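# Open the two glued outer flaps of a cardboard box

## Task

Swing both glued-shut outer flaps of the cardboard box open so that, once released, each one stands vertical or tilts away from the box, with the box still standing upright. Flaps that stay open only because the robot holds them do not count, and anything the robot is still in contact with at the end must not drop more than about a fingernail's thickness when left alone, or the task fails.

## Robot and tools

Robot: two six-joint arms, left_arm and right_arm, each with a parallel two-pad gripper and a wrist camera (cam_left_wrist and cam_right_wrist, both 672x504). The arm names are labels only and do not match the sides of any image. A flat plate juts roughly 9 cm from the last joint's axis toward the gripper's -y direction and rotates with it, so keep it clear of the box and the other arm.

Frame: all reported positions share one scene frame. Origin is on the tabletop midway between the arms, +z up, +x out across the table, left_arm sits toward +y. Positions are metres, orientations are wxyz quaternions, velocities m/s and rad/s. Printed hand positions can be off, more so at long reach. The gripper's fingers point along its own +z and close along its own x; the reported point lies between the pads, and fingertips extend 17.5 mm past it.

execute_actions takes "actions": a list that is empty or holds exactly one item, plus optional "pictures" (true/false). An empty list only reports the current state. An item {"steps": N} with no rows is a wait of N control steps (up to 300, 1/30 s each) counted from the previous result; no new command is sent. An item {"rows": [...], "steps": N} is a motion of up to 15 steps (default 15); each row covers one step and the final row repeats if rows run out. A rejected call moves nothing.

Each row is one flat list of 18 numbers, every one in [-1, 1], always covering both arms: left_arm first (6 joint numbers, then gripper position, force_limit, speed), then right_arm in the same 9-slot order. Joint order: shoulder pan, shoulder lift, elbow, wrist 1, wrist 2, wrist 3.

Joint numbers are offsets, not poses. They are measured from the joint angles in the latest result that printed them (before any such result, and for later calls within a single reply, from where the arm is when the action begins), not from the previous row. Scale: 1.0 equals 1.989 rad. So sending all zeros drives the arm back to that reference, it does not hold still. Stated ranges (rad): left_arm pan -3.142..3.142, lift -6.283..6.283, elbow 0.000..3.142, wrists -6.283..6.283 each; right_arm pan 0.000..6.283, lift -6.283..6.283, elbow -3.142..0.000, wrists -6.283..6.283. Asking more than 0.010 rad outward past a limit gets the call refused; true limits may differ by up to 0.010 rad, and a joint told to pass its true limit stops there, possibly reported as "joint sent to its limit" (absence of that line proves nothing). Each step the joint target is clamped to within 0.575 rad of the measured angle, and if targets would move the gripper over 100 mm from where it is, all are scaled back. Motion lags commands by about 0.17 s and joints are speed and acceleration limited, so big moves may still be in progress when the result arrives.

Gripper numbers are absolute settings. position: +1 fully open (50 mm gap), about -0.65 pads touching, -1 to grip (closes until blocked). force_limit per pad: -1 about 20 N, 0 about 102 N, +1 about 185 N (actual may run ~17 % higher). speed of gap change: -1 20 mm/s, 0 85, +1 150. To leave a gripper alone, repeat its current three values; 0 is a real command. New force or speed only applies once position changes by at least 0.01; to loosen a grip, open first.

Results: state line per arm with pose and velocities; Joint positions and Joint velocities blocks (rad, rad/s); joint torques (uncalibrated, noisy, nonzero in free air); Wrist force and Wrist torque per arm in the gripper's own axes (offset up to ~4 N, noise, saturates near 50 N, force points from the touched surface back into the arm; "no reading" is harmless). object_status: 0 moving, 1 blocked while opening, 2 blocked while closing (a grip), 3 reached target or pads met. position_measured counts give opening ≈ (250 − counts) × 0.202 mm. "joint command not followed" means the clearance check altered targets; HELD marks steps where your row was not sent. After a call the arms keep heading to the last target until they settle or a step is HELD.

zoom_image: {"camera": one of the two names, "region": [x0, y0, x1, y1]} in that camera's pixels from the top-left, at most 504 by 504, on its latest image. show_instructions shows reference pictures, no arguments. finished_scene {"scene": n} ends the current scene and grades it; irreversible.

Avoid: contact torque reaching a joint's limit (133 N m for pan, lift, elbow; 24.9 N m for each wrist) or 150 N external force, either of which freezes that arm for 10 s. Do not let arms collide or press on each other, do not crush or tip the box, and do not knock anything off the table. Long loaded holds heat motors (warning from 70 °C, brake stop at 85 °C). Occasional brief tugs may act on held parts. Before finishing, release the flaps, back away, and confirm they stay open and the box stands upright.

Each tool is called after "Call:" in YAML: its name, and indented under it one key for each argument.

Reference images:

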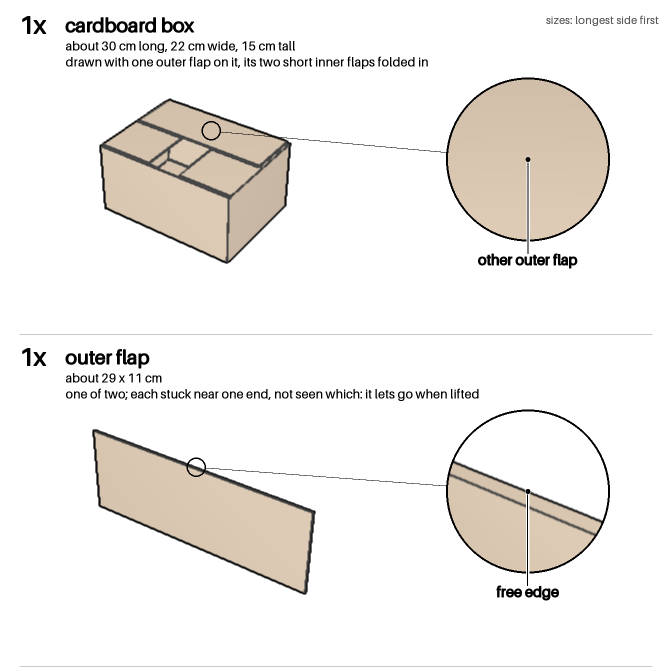

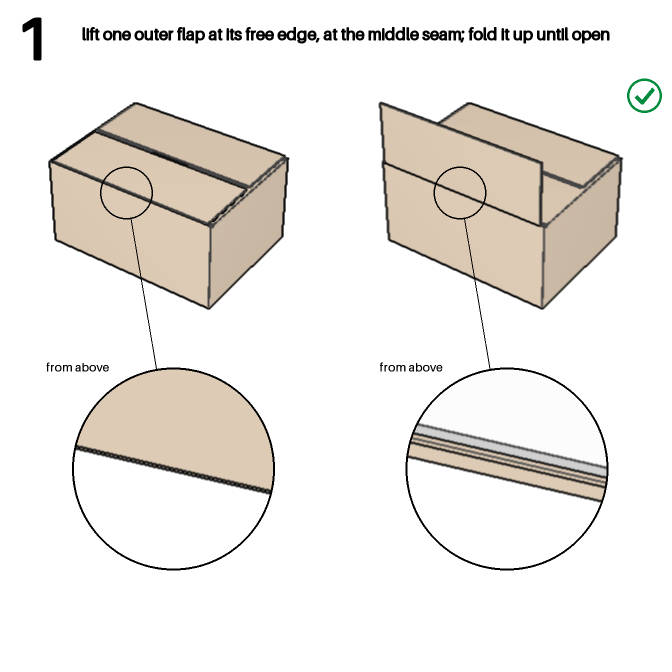

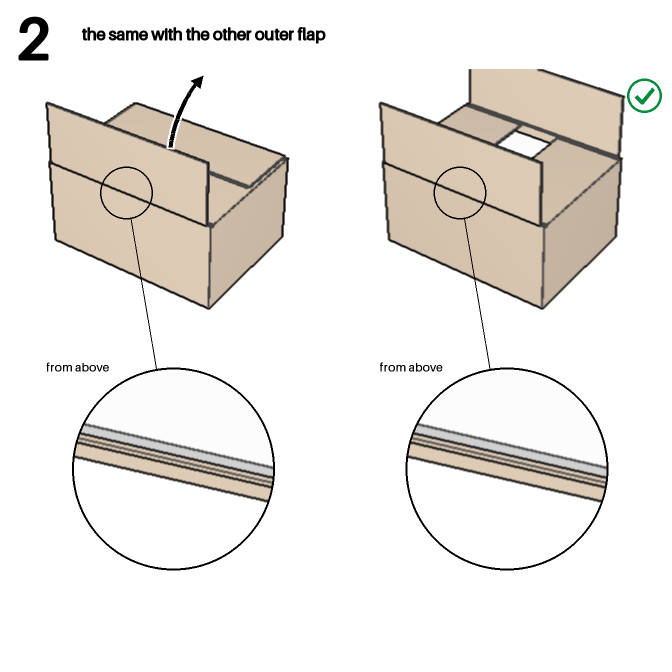

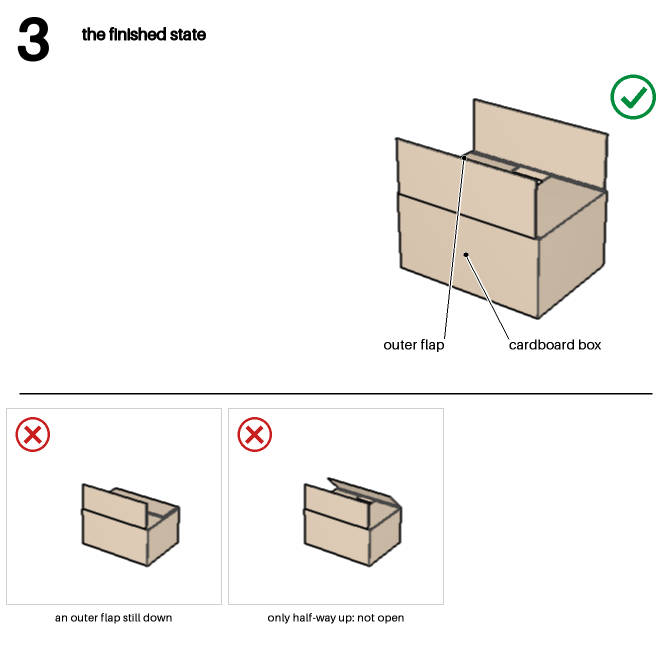

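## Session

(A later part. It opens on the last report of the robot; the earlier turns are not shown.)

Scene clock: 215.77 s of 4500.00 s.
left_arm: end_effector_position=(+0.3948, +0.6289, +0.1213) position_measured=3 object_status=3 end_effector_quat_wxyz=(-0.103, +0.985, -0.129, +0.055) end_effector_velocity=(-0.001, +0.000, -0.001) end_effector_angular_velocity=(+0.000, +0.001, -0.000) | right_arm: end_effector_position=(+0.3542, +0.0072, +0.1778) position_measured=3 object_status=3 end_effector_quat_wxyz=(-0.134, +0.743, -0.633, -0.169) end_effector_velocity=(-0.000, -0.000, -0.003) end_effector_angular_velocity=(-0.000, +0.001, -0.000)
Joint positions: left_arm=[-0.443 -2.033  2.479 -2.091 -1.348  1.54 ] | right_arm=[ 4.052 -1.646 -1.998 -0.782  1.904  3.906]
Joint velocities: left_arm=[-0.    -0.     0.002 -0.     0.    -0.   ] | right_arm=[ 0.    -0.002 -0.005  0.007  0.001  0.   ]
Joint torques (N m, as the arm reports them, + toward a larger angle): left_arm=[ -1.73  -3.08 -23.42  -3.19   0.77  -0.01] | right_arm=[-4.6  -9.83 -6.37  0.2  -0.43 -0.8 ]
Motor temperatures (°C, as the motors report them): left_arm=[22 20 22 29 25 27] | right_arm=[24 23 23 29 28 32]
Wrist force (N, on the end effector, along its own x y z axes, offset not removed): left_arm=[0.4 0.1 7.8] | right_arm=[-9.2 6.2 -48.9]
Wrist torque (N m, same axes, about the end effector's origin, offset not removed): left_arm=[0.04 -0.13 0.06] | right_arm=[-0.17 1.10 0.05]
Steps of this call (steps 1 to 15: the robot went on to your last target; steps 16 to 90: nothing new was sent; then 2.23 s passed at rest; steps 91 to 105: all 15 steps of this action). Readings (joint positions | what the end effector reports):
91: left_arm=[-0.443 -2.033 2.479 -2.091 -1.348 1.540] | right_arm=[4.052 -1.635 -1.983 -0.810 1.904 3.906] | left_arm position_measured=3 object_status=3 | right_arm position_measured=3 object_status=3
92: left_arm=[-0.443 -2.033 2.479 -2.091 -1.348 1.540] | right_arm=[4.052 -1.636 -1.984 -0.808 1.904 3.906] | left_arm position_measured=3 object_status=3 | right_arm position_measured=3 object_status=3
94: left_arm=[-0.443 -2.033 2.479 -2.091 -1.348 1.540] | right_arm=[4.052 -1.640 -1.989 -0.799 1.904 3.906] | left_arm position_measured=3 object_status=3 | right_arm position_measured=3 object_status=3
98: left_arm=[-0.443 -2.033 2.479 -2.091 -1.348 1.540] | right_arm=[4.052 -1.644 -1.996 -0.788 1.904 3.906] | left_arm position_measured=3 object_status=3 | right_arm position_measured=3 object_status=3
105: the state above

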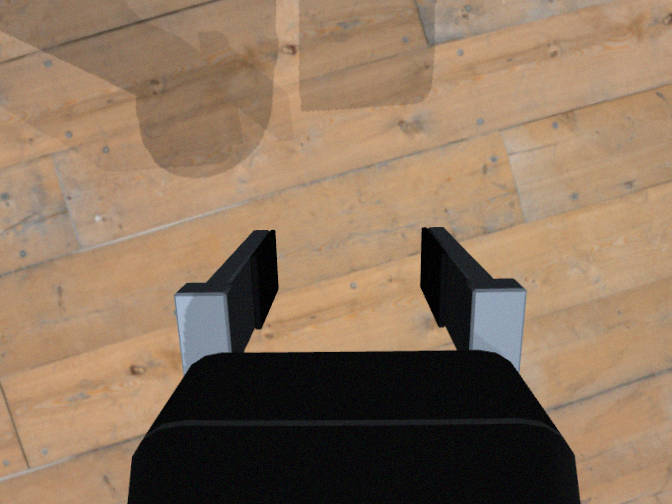

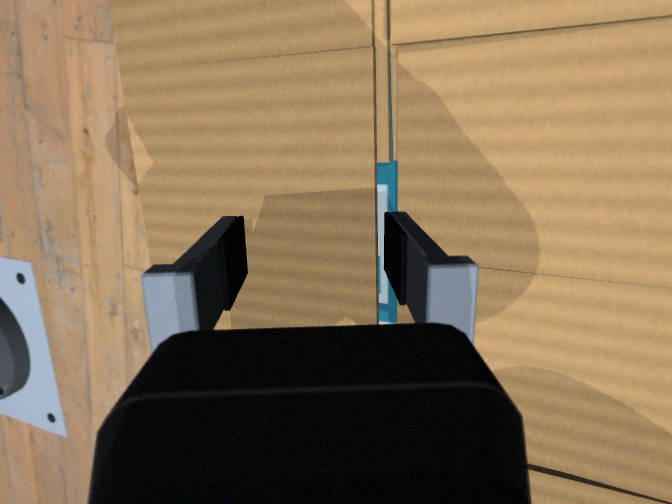

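Call:
execute_actions:
  actions:
    - {"rows":[[0,0,0,0,0,0,1,0,0,0.003,-0.0033,0.0028,0.0005,0,0.0025,1,0,0]]}

Call:
zoom_image:
  camera: "cam_right_wrist"
  region: [300, 120, 500, 320]

Scene clock: 224.63 s of 4500.00 s.
left_arm: end_effector_position=(+0.3948, +0.6289, +0.1213) position_measured=3 object_status=3 end_effector_quat_wxyz=(-0.103, +0.985, -0.129, +0.055) end_effector_velocity=(-0.001, +0.001, -0.001) end_effector_angular_velocity=(+0.001, +0.002, +0.000) | right_arm: end_effector_position=(+0.3535, +0.0112, +0.1770) position_measured=3 object_status=3 end_effector_quat_wxyz=(-0.133, +0.744, -0.633, -0.170) end_effector_velocity=(-0.000, +0.001, +0.000) end_effector_angular_velocity=(+0.001, +0.000, +0.001)
Joint positions: left_arm=[-0.443 -2.033  2.479 -2.091 -1.348  1.54 ] | right_arm=[ 4.058 -1.653 -1.993 -0.782  1.904  3.911]
Joint velocities: left_arm=[ 0.001 -0.     0.001  0.     0.     0.   ] | right_arm=[ 0.002 -0.002  0.002  0.     0.001  0.   ]
Joint torques (N m, as the arm reports them, + toward a larger angle): left_arm=[ -2.02  -3.56 -23.47  -3.21   0.76  -0.01] | right_arm=[14.6   9.37 25.27  3.57  0.42  2.96]
Motor temperatures (°C, as the motors report them): left_arm=[22 20 22 29 25 27] | right_arm=[24 23 23 29 28 32]
Wrist force (N, on the end effector, along its own x y z axes, offset not removed): left_arm=[0.9 -3.0 4.1] | right_arm=[0.0 -1.7 -20.3]
Wrist torque (N m, same axes, about the end effector's origin, offset not removed): left_arm=[-0.36 0.02 -0.07] | right_arm=[-0.37 0.92 0.01]
Steps of this call (steps 1 to 15: the robot went on to your last target; steps 16 to 90: nothing new was sent; then 5.37 s passed at rest; steps 91 to 105: all 15 steps of this action). Readings (joint positions | what the end effector reports):
91: left_arm=[-0.443 -2.033 2.479 -2.091 -1.348 1.540] | right_arm=[4.052 -1.647 -1.999 -0.782 1.904 3.906] | left_arm position_measured=3 object_status=3 | right_arm position_measured=3 object_status=3
92: left_arm=[-0.443 -2.033 2.479 -2.091 -1.348 1.540] | right_arm=[4.053 -1.647 -1.999 -0.782 1.904 3.907] | left_arm position_measured=3 object_status=3 | right_arm position_measured=3 object_status=3
94: left_arm=[-0.443 -2.033 2.479 -2.091 -1.348 1.540] | right_arm=[4.054 -1.649 -1.997 -0.782 1.904 3.908] | left_arm position_measured=3 object_status=3 | right_arm position_measured=3 object_status=3
98: left_arm=[-0.443 -2.033 2.479 -2.091 -1.348 1.540] | right_arm=[4.057 -1.652 -1.994 -0.782 1.904 3.910] | left_arm position_measured=3 object_status=3 | right_arm position_measured=3 object_status=3
105: the state above

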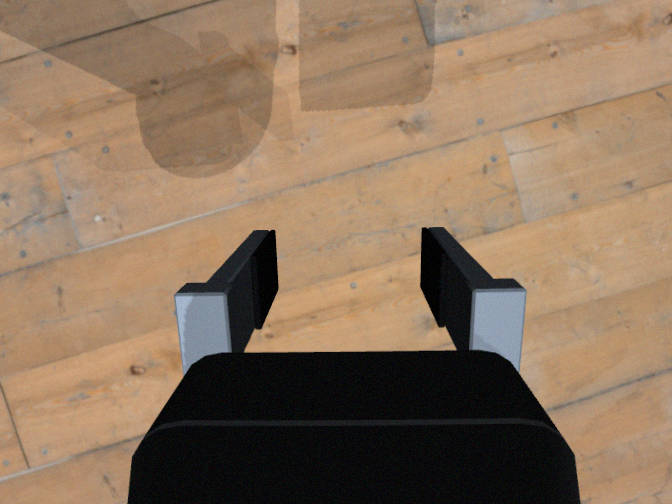

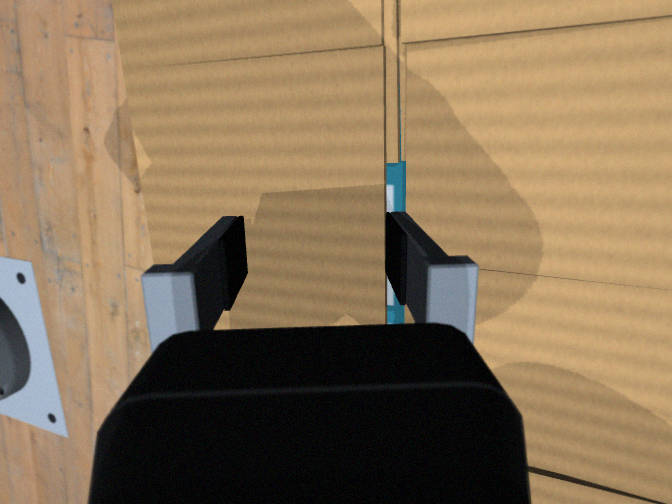

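Region (300, 120, 500, 320) of cam_right_wrist's 672x504 image, scaled by 2.520, with more detail than that image has.

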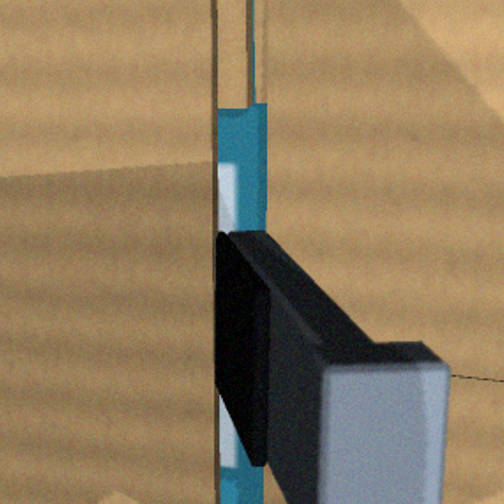

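Promising: the tip seems in the slot. Advance 5 mm along the finger axis.

Call:
execute_actions:
  actions:
    - {"rows":[[0,0,0,0,0,0,1,0,0,0.0015,-0.0043,-0.0021,0.0064,0,0.0013,1,0,0]]}

Call:
zoom_image:
  camera: "cam_right_wrist"
  region: [300, 120, 500, 320]

Scene clock: 230.40 s of 4500.00 s.
left_arm: end_effector_position=(+0.3948, +0.6289, +0.1213) position_measured=3 object_status=3 end_effector_quat_wxyz=(-0.103, +0.985, -0.129, +0.055) end_effector_velocity=(-0.000, +0.001, +0.000) end_effector_angular_velocity=(-0.000, -0.000, +0.002) | right_arm: end_effector_position=(+0.3531, +0.0133, +0.1727) position_measured=3 object_status=3 end_effector_quat_wxyz=(-0.133, +0.744, -0.633, -0.170) end_effector_velocity=(-0.001, +0.001, -0.003) end_effector_angular_velocity=(-0.002, +0.002, +0.003)
Joint positions: left_arm=[-0.443 -2.033  2.479 -2.091 -1.348  1.54 ] | right_arm=[ 4.061 -1.661 -1.997 -0.769  1.905  3.913]
Joint velocities: left_arm=[ 0.003 -0.    -0.001  0.001 -0.     0.   ] | right_arm=[ 0.002 -0.004 -0.001  0.002  0.    -0.001]
Joint torques (N m, as the arm reports them, + toward a larger angle): left_arm=[ -1.36  -3.61 -23.93  -3.21   0.78  -0.02] | right_arm=[14.49 -5.84 -7.82 -1.31  1.31  3.1 ]
Motor temperatures (°C, as the motors report them): left_arm=[22 20 22 29 25 27] | right_arm=[24 23 23 29 28 32]
Wrist force (N, on the end effector, along its own x y z axes, offset not removed): left_arm=[2.6 -1.4 4.5] | right_arm=[-10.0 -3.3 -50.0]
Wrist torque (N m, same axes, about the end effector's origin, offset not removed): left_arm=[0.06 -0.56 0.10] | right_arm=[-0.33 1.28 -0.31]
Steps of this call (steps 1 to 15: the robot went on to your last target; steps 16 to 90: nothing new was sent; then 2.27 s passed at rest; steps 91 to 105: all 15 steps of this action). Readings (joint positions | what the end effector reports):
91: left_arm=[-0.443 -2.033 2.479 -2.091 -1.348 1.540] | right_arm=[4.058 -1.653 -1.993 -0.781 1.904 3.911] | left_arm position_measured=3 object_status=3 | right_arm position_measured=3 object_status=3
92: left_arm=[-0.443 -2.033 2.479 -2.091 -1.348 1.540] | right_arm=[4.058 -1.653 -1.993 -0.780 1.904 3.911] | left_arm position_measured=3 object_status=3 | right_arm position_measured=3 object_status=3
94: left_arm=[-0.443 -2.033 2.479 -2.091 -1.348 1.540] | right_arm=[4.059 -1.656 -1.994 -0.776 1.905 3.912] | left_arm position_measured=3 object_status=3 | right_arm position_measured=3 object_status=3
98: left_arm=[-0.443 -2.033 2.479 -2.091 -1.348 1.540] | right_arm=[4.060 -1.659 -1.996 -0.771 1.905 3.913] | left_arm position_measured=3 object_status=3 | right_arm position_measured=3 object_status=3
105: the state above

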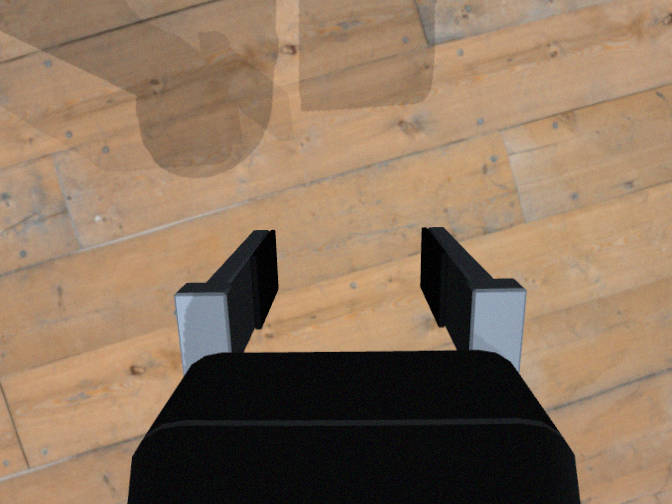

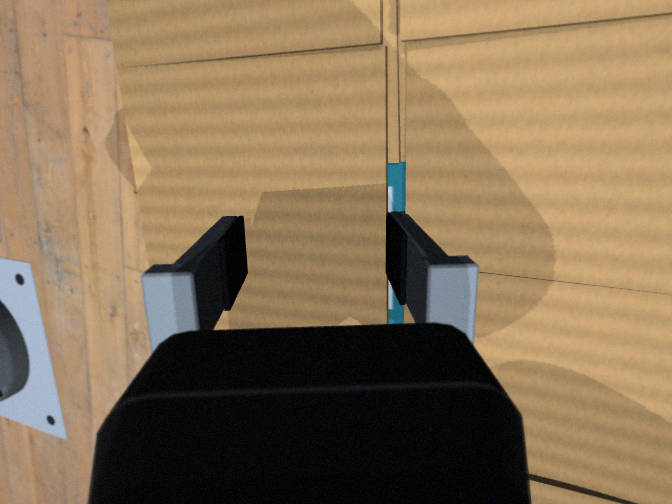

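Region (300, 120, 500, 320) of cam_right_wrist's 672x504 image, scaled by 2.520, with more detail than that image has.

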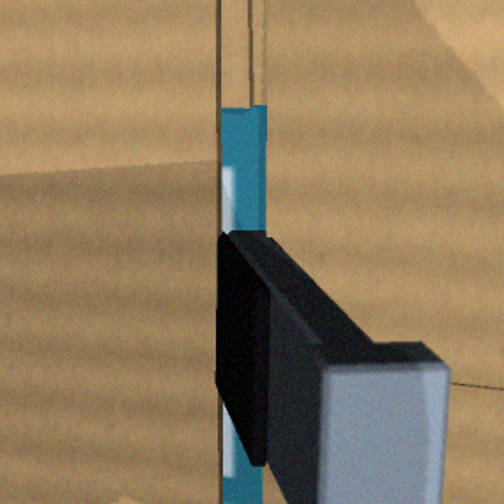

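Call:
execute_actions:
  actions:
    - {"rows":[[0,0,0,0,0,0,1,0,0,0.003,-0.0018,0.0048,-0.0028,0,0.0025,1,0,0]]}

Call:
zoom_image:
  camera: "cam_right_wrist"
  region: [300, 120, 500, 320]

Scene clock: 235.63 s of 4500.00 s.
left_arm: end_effector_position=(+0.3948, +0.6289, +0.1213) position_measured=3 object_status=3 end_effector_quat_wxyz=(-0.103, +0.985, -0.129, +0.055) end_effector_velocity=(+0.000, -0.000, +0.000) end_effector_angular_velocity=(-0.000, -0.000, +0.001) | right_arm: end_effector_position=(+0.3525, +0.0175, +0.1743) position_measured=3 object_status=3 end_effector_quat_wxyz=(-0.132, +0.744, -0.632, -0.171) end_effector_velocity=(-0.001, +0.001, +0.001) end_effector_angular_velocity=(-0.000, +0.001, +0.000)
Joint positions: left_arm=[-0.443 -2.033  2.479 -2.091 -1.348  1.54 ] | right_arm=[ 4.066 -1.664 -1.988 -0.775  1.904  3.918]
Joint velocities: left_arm=[-0.     0.    -0.001  0.     0.    -0.002] | right_arm=[ 0.002  0.001  0.002 -0.003  0.001  0.001]
Joint torques (N m, as the arm reports them, + toward a larger angle): left_arm=[ -1.72  -3.57 -23.66  -3.2    0.84  -0.09] | right_arm=[14.75 11.43 29.49  0.62  4.56  2.41]
Motor temperatures (°C, as the motors report them): left_arm=[22 20 22 29 25 27] | right_arm=[24 23 23 29 28 32]
Wrist force (N, on the end effector, along its own x y z axes, offset not removed): left_arm=[-1.3 -3.0 3.7] | right_arm=[2.6 -2.4 -16.6]
Wrist torque (N m, same axes, about the end effector's origin, offset not removed): left_arm=[-0.37 0.08 0.17] | right_arm=[-0.20 0.38 -0.03]
Steps of this call (steps 1 to 15: the robot went on to your last target; steps 16 to 90: nothing new was sent; then 1.73 s passed at rest; steps 91 to 105: all 15 steps of this action). Readings (joint positions | what the end effector reports):
91: left_arm=[-0.443 -2.033 2.479 -2.091 -1.348 1.540] | right_arm=[4.061 -1.661 -1.997 -0.769 1.904 3.913] | left_arm position_measured=3 object_status=3 | right_arm position_measured=3 object_status=3
92: left_arm=[-0.443 -2.033 2.479 -2.091 -1.348 1.540] | right_arm=[4.061 -1.662 -1.997 -0.769 1.904 3.914] | left_arm position_measured=3 object_status=3 | right_arm position_measured=3 object_status=3
94: left_arm=[-0.443 -2.033 2.479 -2.091 -1.348 1.540] | right_arm=[4.063 -1.663 -1.994 -0.771 1.904 3.915] | left_arm position_measured=3 object_status=3 | right_arm position_measured=3 object_status=3
98: left_arm=[-0.443 -2.033 2.479 -2.091 -1.348 1.540] | right_arm=[4.065 -1.664 -1.990 -0.774 1.904 3.917] | left_arm position_measured=3 object_status=3 | right_arm position_measured=3 object_status=3
105: the state above

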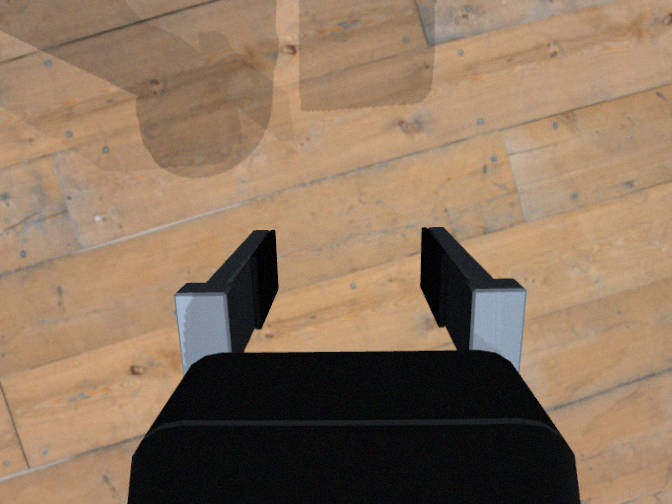

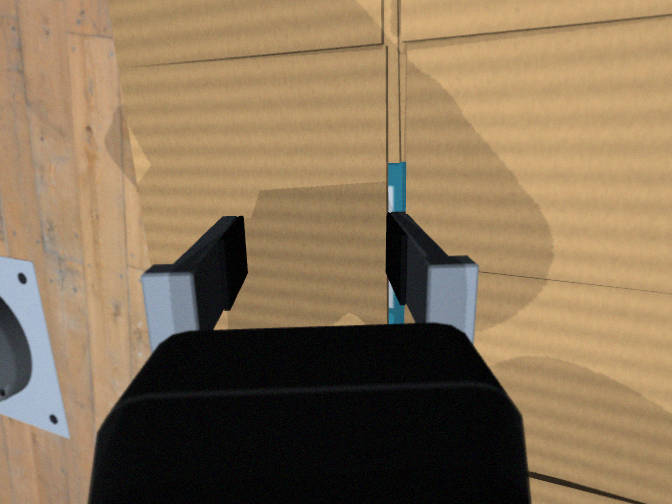

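Region (300, 120, 500, 320) of cam_right_wrist's 672x504 image, scaled by 2.520, with more detail than that image has.

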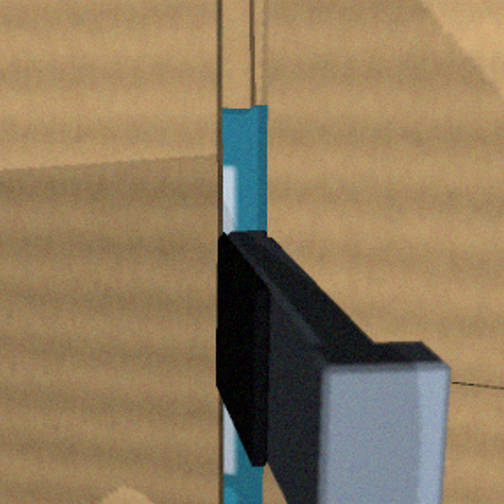

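Call:
execute_actions:
  actions:
    - {"rows":[[0,0,0,0,0,0,1,0,0,0.0015,0.0015,0.0057,-0.007,0,0.0012,1,0,0]]}

Call:
zoom_image:
  camera: "cam_right_wrist"
  region: [300, 120, 500, 320]

Scene clock: 242.53 s of 4500.00 s.
left_arm: end_effector_position=(+0.3948, +0.6289, +0.1213) position_measured=3 object_status=3 end_effector_quat_wxyz=(-0.103, +0.985, -0.129, +0.055) end_effector_velocity=(+0.001, -0.000, +0.001) end_effector_angular_velocity=(-0.001, -0.001, +0.000) | right_arm: end_effector_position=(+0.3523, +0.0198, +0.1792) position_measured=3 object_status=3 end_effector_quat_wxyz=(-0.132, +0.744, -0.632, -0.171) end_effector_velocity=(-0.000, +0.001, +0.001) end_effector_angular_velocity=(+0.001, -0.002, +0.002)
Joint positions: left_arm=[-0.443 -2.033  2.479 -2.091 -1.348  1.54 ] | right_arm=[ 4.069 -1.662 -1.977 -0.788  1.904  3.92 ]
Joint velocities: left_arm=[ 0.     0.    -0.002  0.    -0.     0.   ] | right_arm=[ 0.001  0.001  0.002 -0.002 -0.    -0.002]
Joint torques (N m, as the arm reports them, + toward a larger angle): left_arm=[ -1.55  -3.76 -23.41  -3.29   0.74  -0.04] | right_arm=[11.79 37.46 34.48  1.93  0.01  2.58]
Motor temperatures (°C, as the motors report them): left_arm=[22 20 22 29 25 27] | right_arm=[24 23 23 29 28 32]
Wrist force (N, on the end effector, along its own x y z axes, offset not removed): left_arm=[-0.9 -2.5 1.7] | right_arm=[7.5 1.7 -3.9]
Wrist torque (N m, same axes, about the end effector's origin, offset not removed): left_arm=[-0.36 0.26 0.15] | right_arm=[0.27 -0.51 -0.51]
Steps of this call (steps 1 to 15: the robot went on to your last target; steps 16 to 90: nothing new was sent; then 3.40 s passed at rest; steps 91 to 105: all 15 steps of this action). Readings (joint positions | what the end effector reports):
91: left_arm=[-0.443 -2.033 2.479 -2.091 -1.348 1.540] | right_arm=[4.067 -1.664 -1.987 -0.775 1.905 3.918] | left_arm position_measured=3 object_status=3 | right_arm position_measured=3 object_status=3
92: left_arm=[-0.443 -2.033 2.479 -2.091 -1.348 1.540] | right_arm=[4.067 -1.664 -1.987 -0.776 1.904 3.918] | left_arm position_measured=3 object_status=3 | right_arm position_measured=3 object_status=3
94: left_arm=[-0.443 -2.033 2.479 -2.091 -1.348 1.540] | right_arm=[4.068 -1.663 -1.983 -0.780 1.904 3.919] | left_arm position_measured=3 object_status=3 | right_arm position_measured=3 object_status=3
98: left_arm=[-0.443 -2.033 2.479 -2.091 -1.348 1.540] | right_arm=[4.069 -1.662 -1.979 -0.786 1.904 3.920] | left_arm position_measured=3 object_status=3 | right_arm position_measured=3 object_status=3
105: the state above

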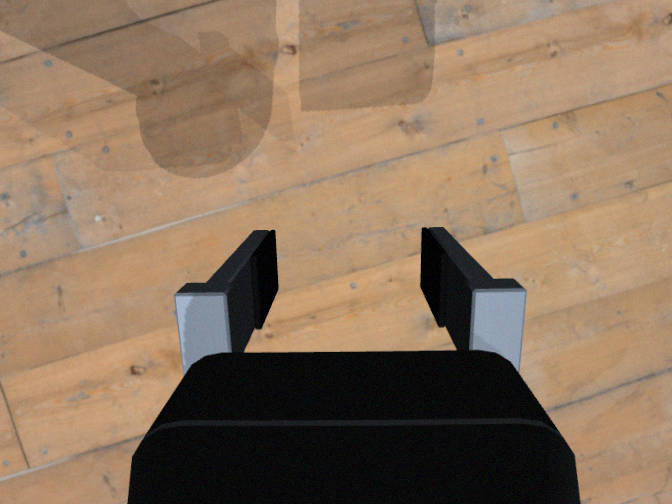

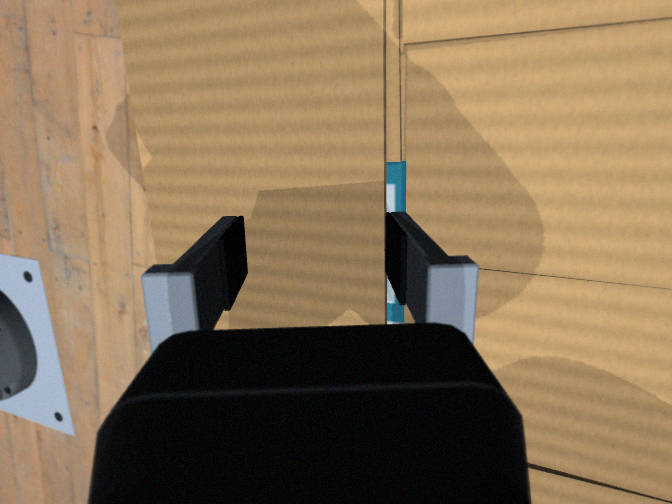

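Region (300, 120, 500, 320) of cam_right_wrist's 672x504 image, scaled by 2.520, with more detail than that image has.

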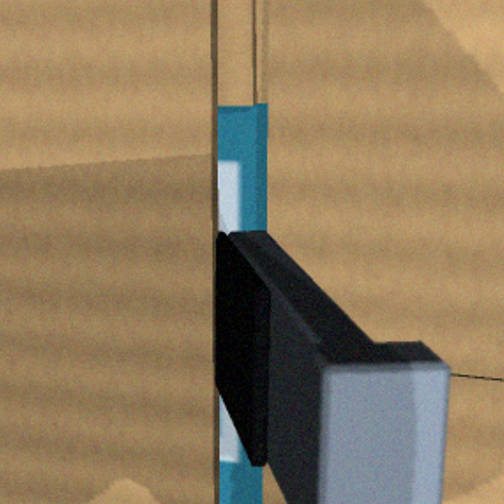

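Still engaged with the left flap. Continue.

Call:
execute_actions:
  actions:
    - {"rows":[[0,0,0,0,0,0,1,0,0,0.0022,0.0001,0.0056,-0.0057,0,0.0018,1,0,0]]}

Call:
zoom_image:
  camera: "cam_right_wrist"
  region: [300, 120, 500, 320]

Scene clock: 251.60 s of 4500.00 s.
left_arm: end_effector_position=(+0.3948, +0.6289, +0.1213) position_measured=3 object_status=3 end_effector_quat_wxyz=(-0.103, +0.985, -0.129, +0.055) end_effector_velocity=(-0.000, +0.000, -0.000) end_effector_angular_velocity=(+0.000, +0.001, +0.000) | right_arm: end_effector_position=(+0.3518, +0.0230, +0.1830) position_measured=3 object_status=3 end_effector_quat_wxyz=(-0.131, +0.745, -0.632, -0.172) end_effector_velocity=(+0.000, +0.001, +0.001) end_effector_angular_velocity=(-0.001, -0.000, +0.000)
Joint positions: left_arm=[-0.443 -2.033  2.479 -2.091 -1.348  1.54 ] | right_arm=[ 4.073 -1.661 -1.966 -0.799  1.904  3.924]
Joint velocities: left_arm=[ 0.001 -0.     0.001 -0.    -0.     0.   ] | right_arm=[ 0.001 -0.001  0.003 -0.002 -0.001  0.001]
Joint torques (N m, as the arm reports them, + toward a larger angle): left_arm=[ -1.71  -3.62 -23.87  -3.32   0.73   0.  ] | right_arm=[11.57 37.79 33.51  2.18  1.93  2.62]
Motor temperatures (°C, as the motors report them): left_arm=[22 20 22 29 25 27] | right_arm=[24 23 23 29 28 32]
Wrist force (N, on the end effector, along its own x y z axes, offset not removed): left_arm=[-0.3 -2.2 2.2] | right_arm=[6.9 -0.2 -2.8]
Wrist torque (N m, same axes, about the end effector's origin, offset not removed): left_arm=[-0.23 0.00 0.05] | right_arm=[-0.01 -0.21 -0.24]
Steps of this call (steps 1 to 15: the robot went on to your last target; steps 16 to 90: nothing new was sent; then 5.57 s passed at rest; steps 91 to 105: all 15 steps of this action). Readings (joint positions | what the end effector reports):
91: left_arm=[-0.443 -2.033 2.479 -2.091 -1.348 1.540] | right_arm=[4.069 -1.661 -1.977 -0.789 1.904 3.921] | left_arm position_measured=3 object_status=3 | right_arm position_measured=3 object_status=3
92: left_arm=[-0.443 -2.033 2.479 -2.091 -1.348 1.540] | right_arm=[4.070 -1.661 -1.976 -0.790 1.904 3.921] | left_arm position_measured=3 object_status=3 | right_arm position_measured=3 object_status=3
94: left_arm=[-0.443 -2.033 2.479 -2.091 -1.348 1.540] | right_arm=[4.071 -1.661 -1.972 -0.793 1.904 3.922] | left_arm position_measured=3 object_status=3 | right_arm position_measured=3 object_status=3
98: left_arm=[-0.443 -2.033 2.479 -2.091 -1.348 1.540] | right_arm=[4.073 -1.661 -1.968 -0.797 1.904 3.923] | left_arm position_measured=3 object_status=3 | right_arm position_measured=3 object_status=3
105: the state above

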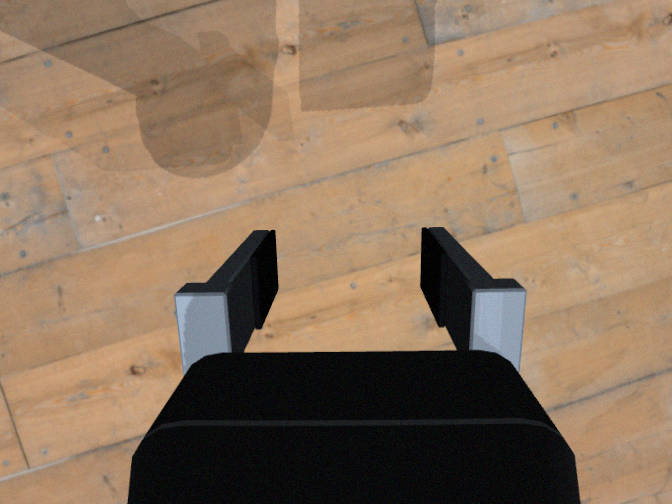

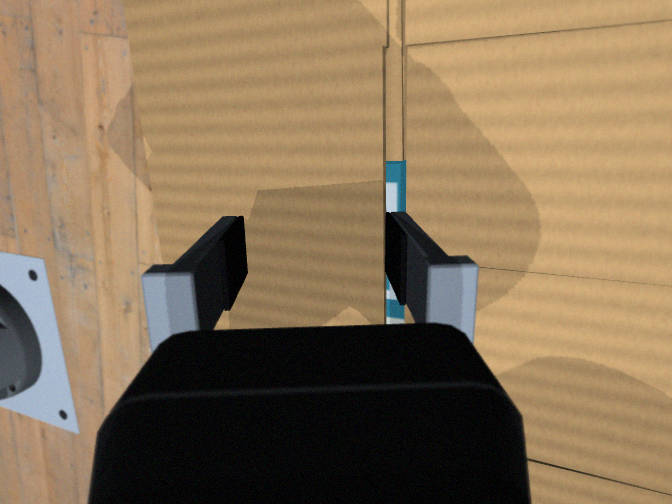

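Region (300, 120, 500, 320) of cam_right_wrist's 672x504 image, scaled by 2.520, with more detail than that image has.

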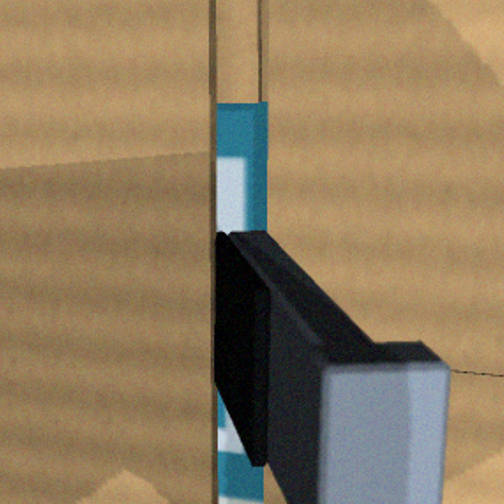

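Call:
execute_actions:
  actions:
    - {"rows":[[0,0,0,0,0,0,1,0,0,0.0036,-0.002,0.0064,-0.0044,0,0.003,1,0,0]]}

Call:
zoom_image:
  camera: "cam_right_wrist"
  region: [300, 20, 500, 320]

Scene clock: 257.47 s of 4500.00 s.
left_arm: end_effector_position=(+0.3948, +0.6289, +0.1213) position_measured=3 object_status=3 end_effector_quat_wxyz=(-0.103, +0.985, -0.129, +0.055) end_effector_velocity=(-0.000, +0.000, -0.000) end_effector_angular_velocity=(+0.000, +0.000, -0.000) | right_arm: end_effector_position=(+0.3509, +0.0281, +0.1857) position_measured=3 object_status=3 end_effector_quat_wxyz=(-0.130, +0.745, -0.631, -0.173) end_effector_velocity=(-0.001, +0.001, +0.000) end_effector_angular_velocity=(-0.000, +0.001, +0.001)
Joint positions: left_arm=[-0.443 -2.033  2.479 -2.091 -1.348  1.54 ] | right_arm=[ 4.08  -1.665 -1.954 -0.808  1.904  3.93 ]
Joint velocities: left_arm=[ 0.  0.  0.  0. -0.  0.] | right_arm=[ 0.002 -0.001  0.002 -0.001  0.001  0.001]
Joint torques (N m, as the arm reports them, + toward a larger angle): left_arm=[ -1.97  -3.37 -23.53  -3.29   0.81   0.  ] | right_arm=[10.82 20.26 37.36  2.48  1.91  2.5 ]
Motor temperatures (°C, as the motors report them): left_arm=[22 20 22 29 25 27] | right_arm=[24 23 23 29 28 32]
Wrist force (N, on the end effector, along its own x y z axes, offset not removed): left_arm=[2.4 -0.2 2.4] | right_arm=[7.9 -2.2 -0.4]
Wrist torque (N m, same axes, about the end effector's origin, offset not removed): left_arm=[0.00 -0.31 -0.04] | right_arm=[-0.28 -0.28 -0.24]
Steps of this call (steps 1 to 15: the robot went on to your last target; steps 16 to 90: nothing new was sent; then 2.37 s passed at rest; steps 91 to 105: all 15 steps of this action). Readings (joint positions | what the end effector reports):
91: left_arm=[-0.443 -2.033 2.479 -2.091 -1.348 1.540] | right_arm=[4.074 -1.661 -1.966 -0.800 1.904 3.924] | left_arm position_measured=3 object_status=3 | right_arm position_measured=3 object_status=3
92: left_arm=[-0.443 -2.033 2.479 -2.091 -1.348 1.540] | right_arm=[4.074 -1.662 -1.965 -0.800 1.904 3.925] | left_arm position_measured=3 object_status=3 | right_arm position_measured=3 object_status=3
94: left_arm=[-0.443 -2.033 2.479 -2.091 -1.348 1.540] | right_arm=[4.077 -1.663 -1.961 -0.803 1.904 3.926] | left_arm position_measured=3 object_status=3 | right_arm position_measured=3 object_status=3
98: left_arm=[-0.443 -2.033 2.479 -2.091 -1.348 1.540] | right_arm=[4.079 -1.664 -1.956 -0.806 1.904 3.929] | left_arm position_measured=3 object_status=3 | right_arm position_measured=3 object_status=3
105: the state above

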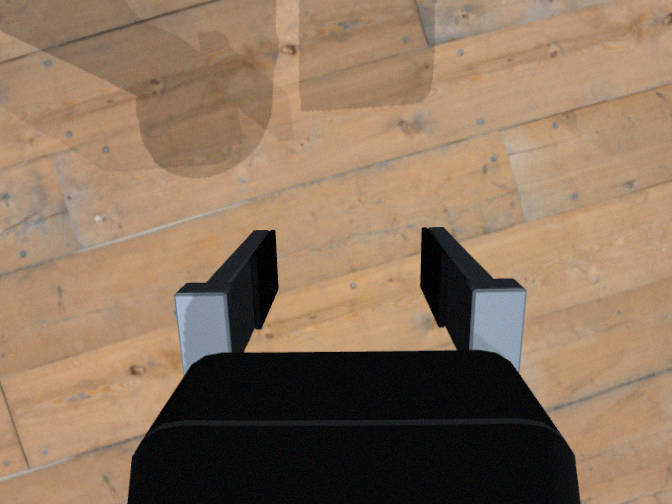

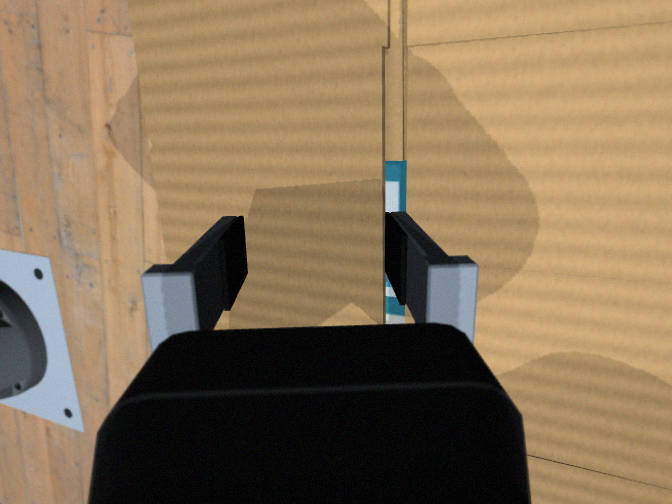

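Region (300, 20, 500, 320) of cam_right_wrist's 672x504 image, scaled by 1.680, with more detail than that image has.

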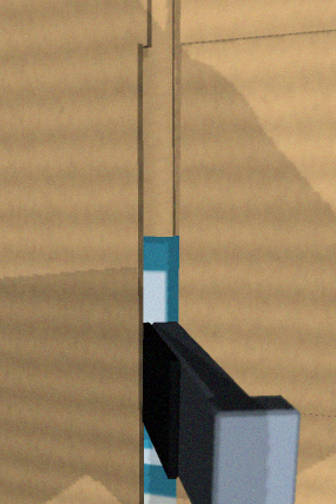

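Call:
execute_actions:
  actions:
    - {"rows":[[0,0,0,0,0,0,1,0,0,0.0022,0.0007,0.0064,-0.0071,0,0.0018,1,0,0]]}

Call:
zoom_image:
  camera: "cam_right_wrist"
  region: [300, 20, 500, 320]

Scene clock: 264.63 s of 4500.00 s.
left_arm: end_effector_position=(+0.3948, +0.6289, +0.1213) position_measured=3 object_status=3 end_effector_quat_wxyz=(-0.103, +0.985, -0.129, +0.055) end_effector_velocity=(-0.000, -0.000, -0.001) end_effector_angular_velocity=(+0.000, +0.001, -0.001) | right_arm: end_effector_position=(+0.3503, +0.0312, +0.1905) position_measured=3 object_status=3 end_effector_quat_wxyz=(-0.129, +0.745, -0.631, -0.173) end_effector_velocity=(+0.000, +0.001, +0.001) end_effector_angular_velocity=(-0.000, -0.001, -0.001)
Joint positions: left_arm=[-0.443 -2.033  2.479 -2.091 -1.348  1.54 ] | right_arm=[ 4.085 -1.664 -1.942 -0.821  1.904  3.933]
Joint velocities: left_arm=[-0.    -0.     0.001 -0.    -0.     0.   ] | right_arm=[ 0.001  0.001  0.003 -0.003 -0.001  0.002]
Joint torques (N m, as the arm reports them, + toward a larger angle): left_arm=[ -1.25  -3.32 -23.75  -3.4    0.85   0.06] | right_arm=[12.05 38.99 36.04  2.72  2.08  2.34]
Motor temperatures (°C, as the motors report them): left_arm=[22 20 22 29 25 27] | right_arm=[24 23 23 29 28 32]
Wrist force (N, on the end effector, along its own x y z axes, offset not removed): left_arm=[1.2 1.1 1.2] | right_arm=[6.2 -1.3 -2.2]
Wrist torque (N m, same axes, about the end effector's origin, offset not removed): left_arm=[0.25 -0.12 -0.02] | right_arm=[-0.06 0.25 -0.10]
Steps of this call (steps 1 to 15: the robot went on to your last target; steps 16 to 90: nothing new was sent; then 3.67 s passed at rest; steps 91 to 105: all 15 steps of this action). Readings (joint positions | what the end effector reports):
91: left_arm=[-0.443 -2.033 2.479 -2.091 -1.348 1.540] | right_arm=[4.081 -1.665 -1.953 -0.808 1.904 3.930] | left_arm position_measured=3 object_status=3 | right_arm position_measured=3 object_status=3
92: left_arm=[-0.443 -2.033 2.479 -2.091 -1.348 1.540] | right_arm=[4.081 -1.665 -1.952 -0.809 1.904 3.930] | left_arm position_measured=3 object_status=3 | right_arm position_measured=3 object_status=3
94: left_arm=[-0.443 -2.033 2.479 -2.091 -1.348 1.540] | right_arm=[4.082 -1.665 -1.948 -0.814 1.904 3.931] | left_arm position_measured=3 object_status=3 | right_arm position_measured=3 object_status=3
98: left_arm=[-0.443 -2.033 2.479 -2.091 -1.348 1.540] | right_arm=[4.084 -1.664 -1.944 -0.819 1.904 3.933] | left_arm position_measured=3 object_status=3 | right_arm position_measured=3 object_status=3
105: the state above

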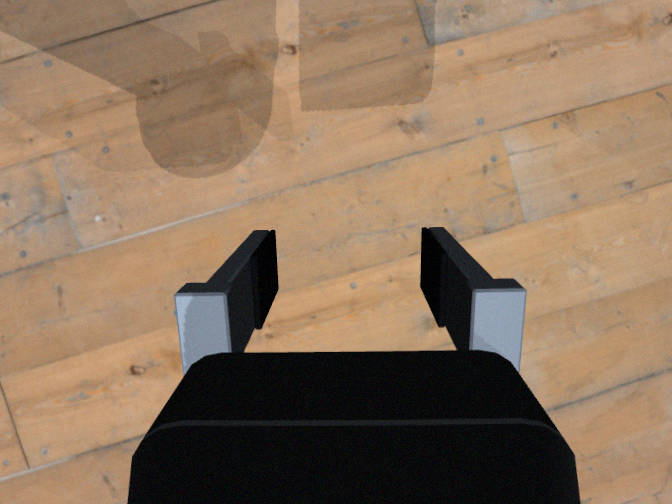

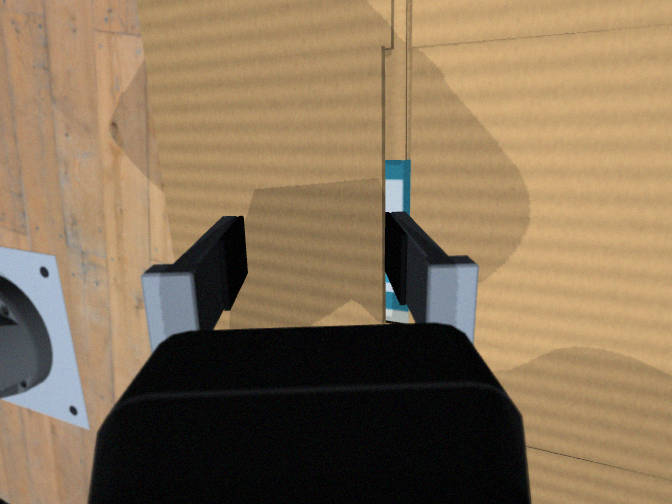

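Region (300, 20, 500, 320) of cam_right_wrist's 672x504 image, scaled by 1.680, with more detail than that image has.

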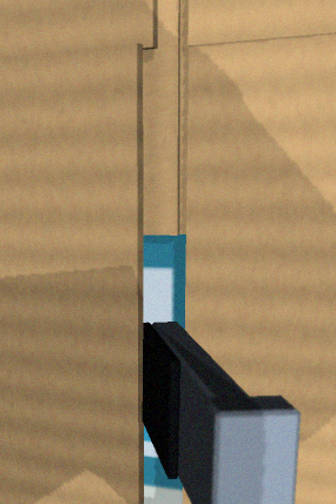

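Lifting. Continue with the same step, a little larger.

Call:
execute_actions:
  actions:
    - {"rows":[[0,0,0,0,0,0,1,0,0,0.0036,0.0003,0.0096,-0.0099,0,0.003,1,0,0]]}

Scene clock: 269.03 s of 4500.00 s.
left_arm: end_effector_position=(+0.3948, +0.6289, +0.1213) position_measured=3 object_status=3 end_effector_quat_wxyz=(-0.103, +0.985, -0.129, +0.055) end_effector_velocity=(-0.000, -0.000, -0.001) end_effector_angular_velocity=(+0.000, +0.001, -0.001) | right_arm: end_effector_position=(+0.3492, +0.0362, +0.1971) position_measured=3 object_status=3 end_effector_quat_wxyz=(-0.128, +0.745, -0.631, -0.174) end_effector_velocity=(-0.001, +0.001, +0.001) end_effector_angular_velocity=(-0.000, +0.001, +0.001)
Joint positions: left_arm=[-0.443 -2.033  2.479 -2.091 -1.348  1.54 ] | right_arm=[ 4.092 -1.663 -1.923 -0.84   1.904  3.939]
Joint velocities: left_arm=[-0.001 -0.     0.002 -0.001 -0.     0.001] | right_arm=[ 0.002 -0.     0.005 -0.005  0.001  0.001]
Joint torques (N m, as the arm reports them, + toward a larger angle): left_arm=[ -1.66  -3.48 -23.48  -3.37   0.67   0.01] | right_arm=[11.77 40.86 37.82  3.04  1.84  2.52]
Motor temperatures (°C, as the motors report them): left_arm=[22 20 22 29 25 27] | right_arm=[24 23 23 29 28 32]
Wrist force (N, on the end effector, along its own x y z axes, offset not removed): left_arm=[-1.5 -0.5 -0.6] | right_arm=[7.0 -1.9 2.3]
Wrist torque (N m, same axes, about the end effector's origin, offset not removed): left_arm=[0.05 0.23 -0.03] | right_arm=[-0.12 -0.27 -0.17]
Steps of this call (steps 1 to 15: the robot went on to your last target; steps 16 to 90: nothing new was sent; then 0.90 s passed at rest; steps 91 to 105: all 15 steps of this action). Readings (joint positions | what the end effector reports):
91: left_arm=[-0.443 -2.033 2.479 -2.091 -1.348 1.540] | right_arm=[4.085 -1.664 -1.941 -0.822 1.904 3.933] | left_arm position_measured=3 object_status=3 | right_arm position_measured=3 object_status=3
92: left_arm=[-0.443 -2.033 2.479 -2.091 -1.348 1.540] | right_arm=[4.085 -1.664 -1.940 -0.823 1.904 3.934] | left_arm position_measured=3 object_status=3 | right_arm position_measured=3 object_status=3
94: left_arm=[-0.443 -2.033 2.479 -2.091 -1.348 1.540] | right_arm=[4.088 -1.664 -1.933 -0.830 1.904 3.936] | left_arm position_measured=3 object_status=3 | right_arm position_measured=3 object_status=3
98: left_arm=[-0.443 -2.033 2.479 -2.091 -1.348 1.540] | right_arm=[4.090 -1.663 -1.926 -0.837 1.904 3.938] | left_arm position_measured=3 object_status=3 | right_arm position_measured=3 object_status=3
105: the state above

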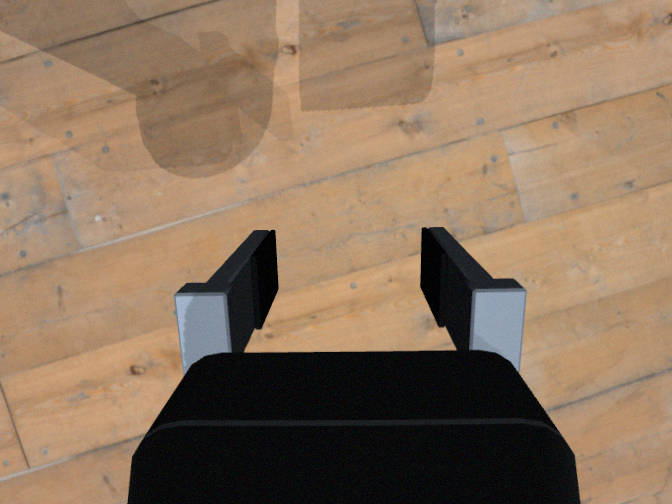

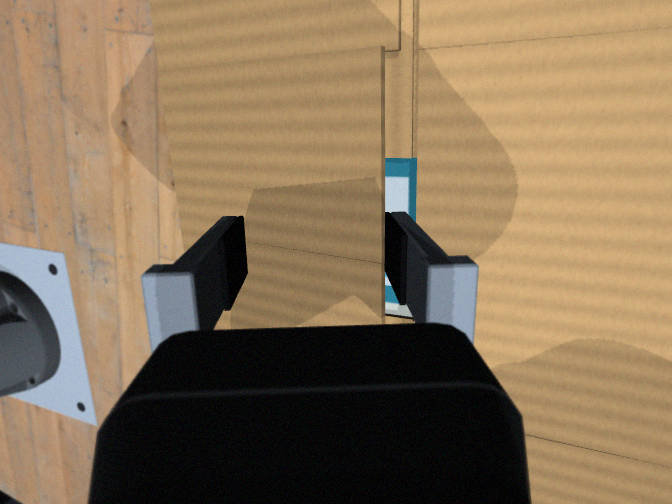

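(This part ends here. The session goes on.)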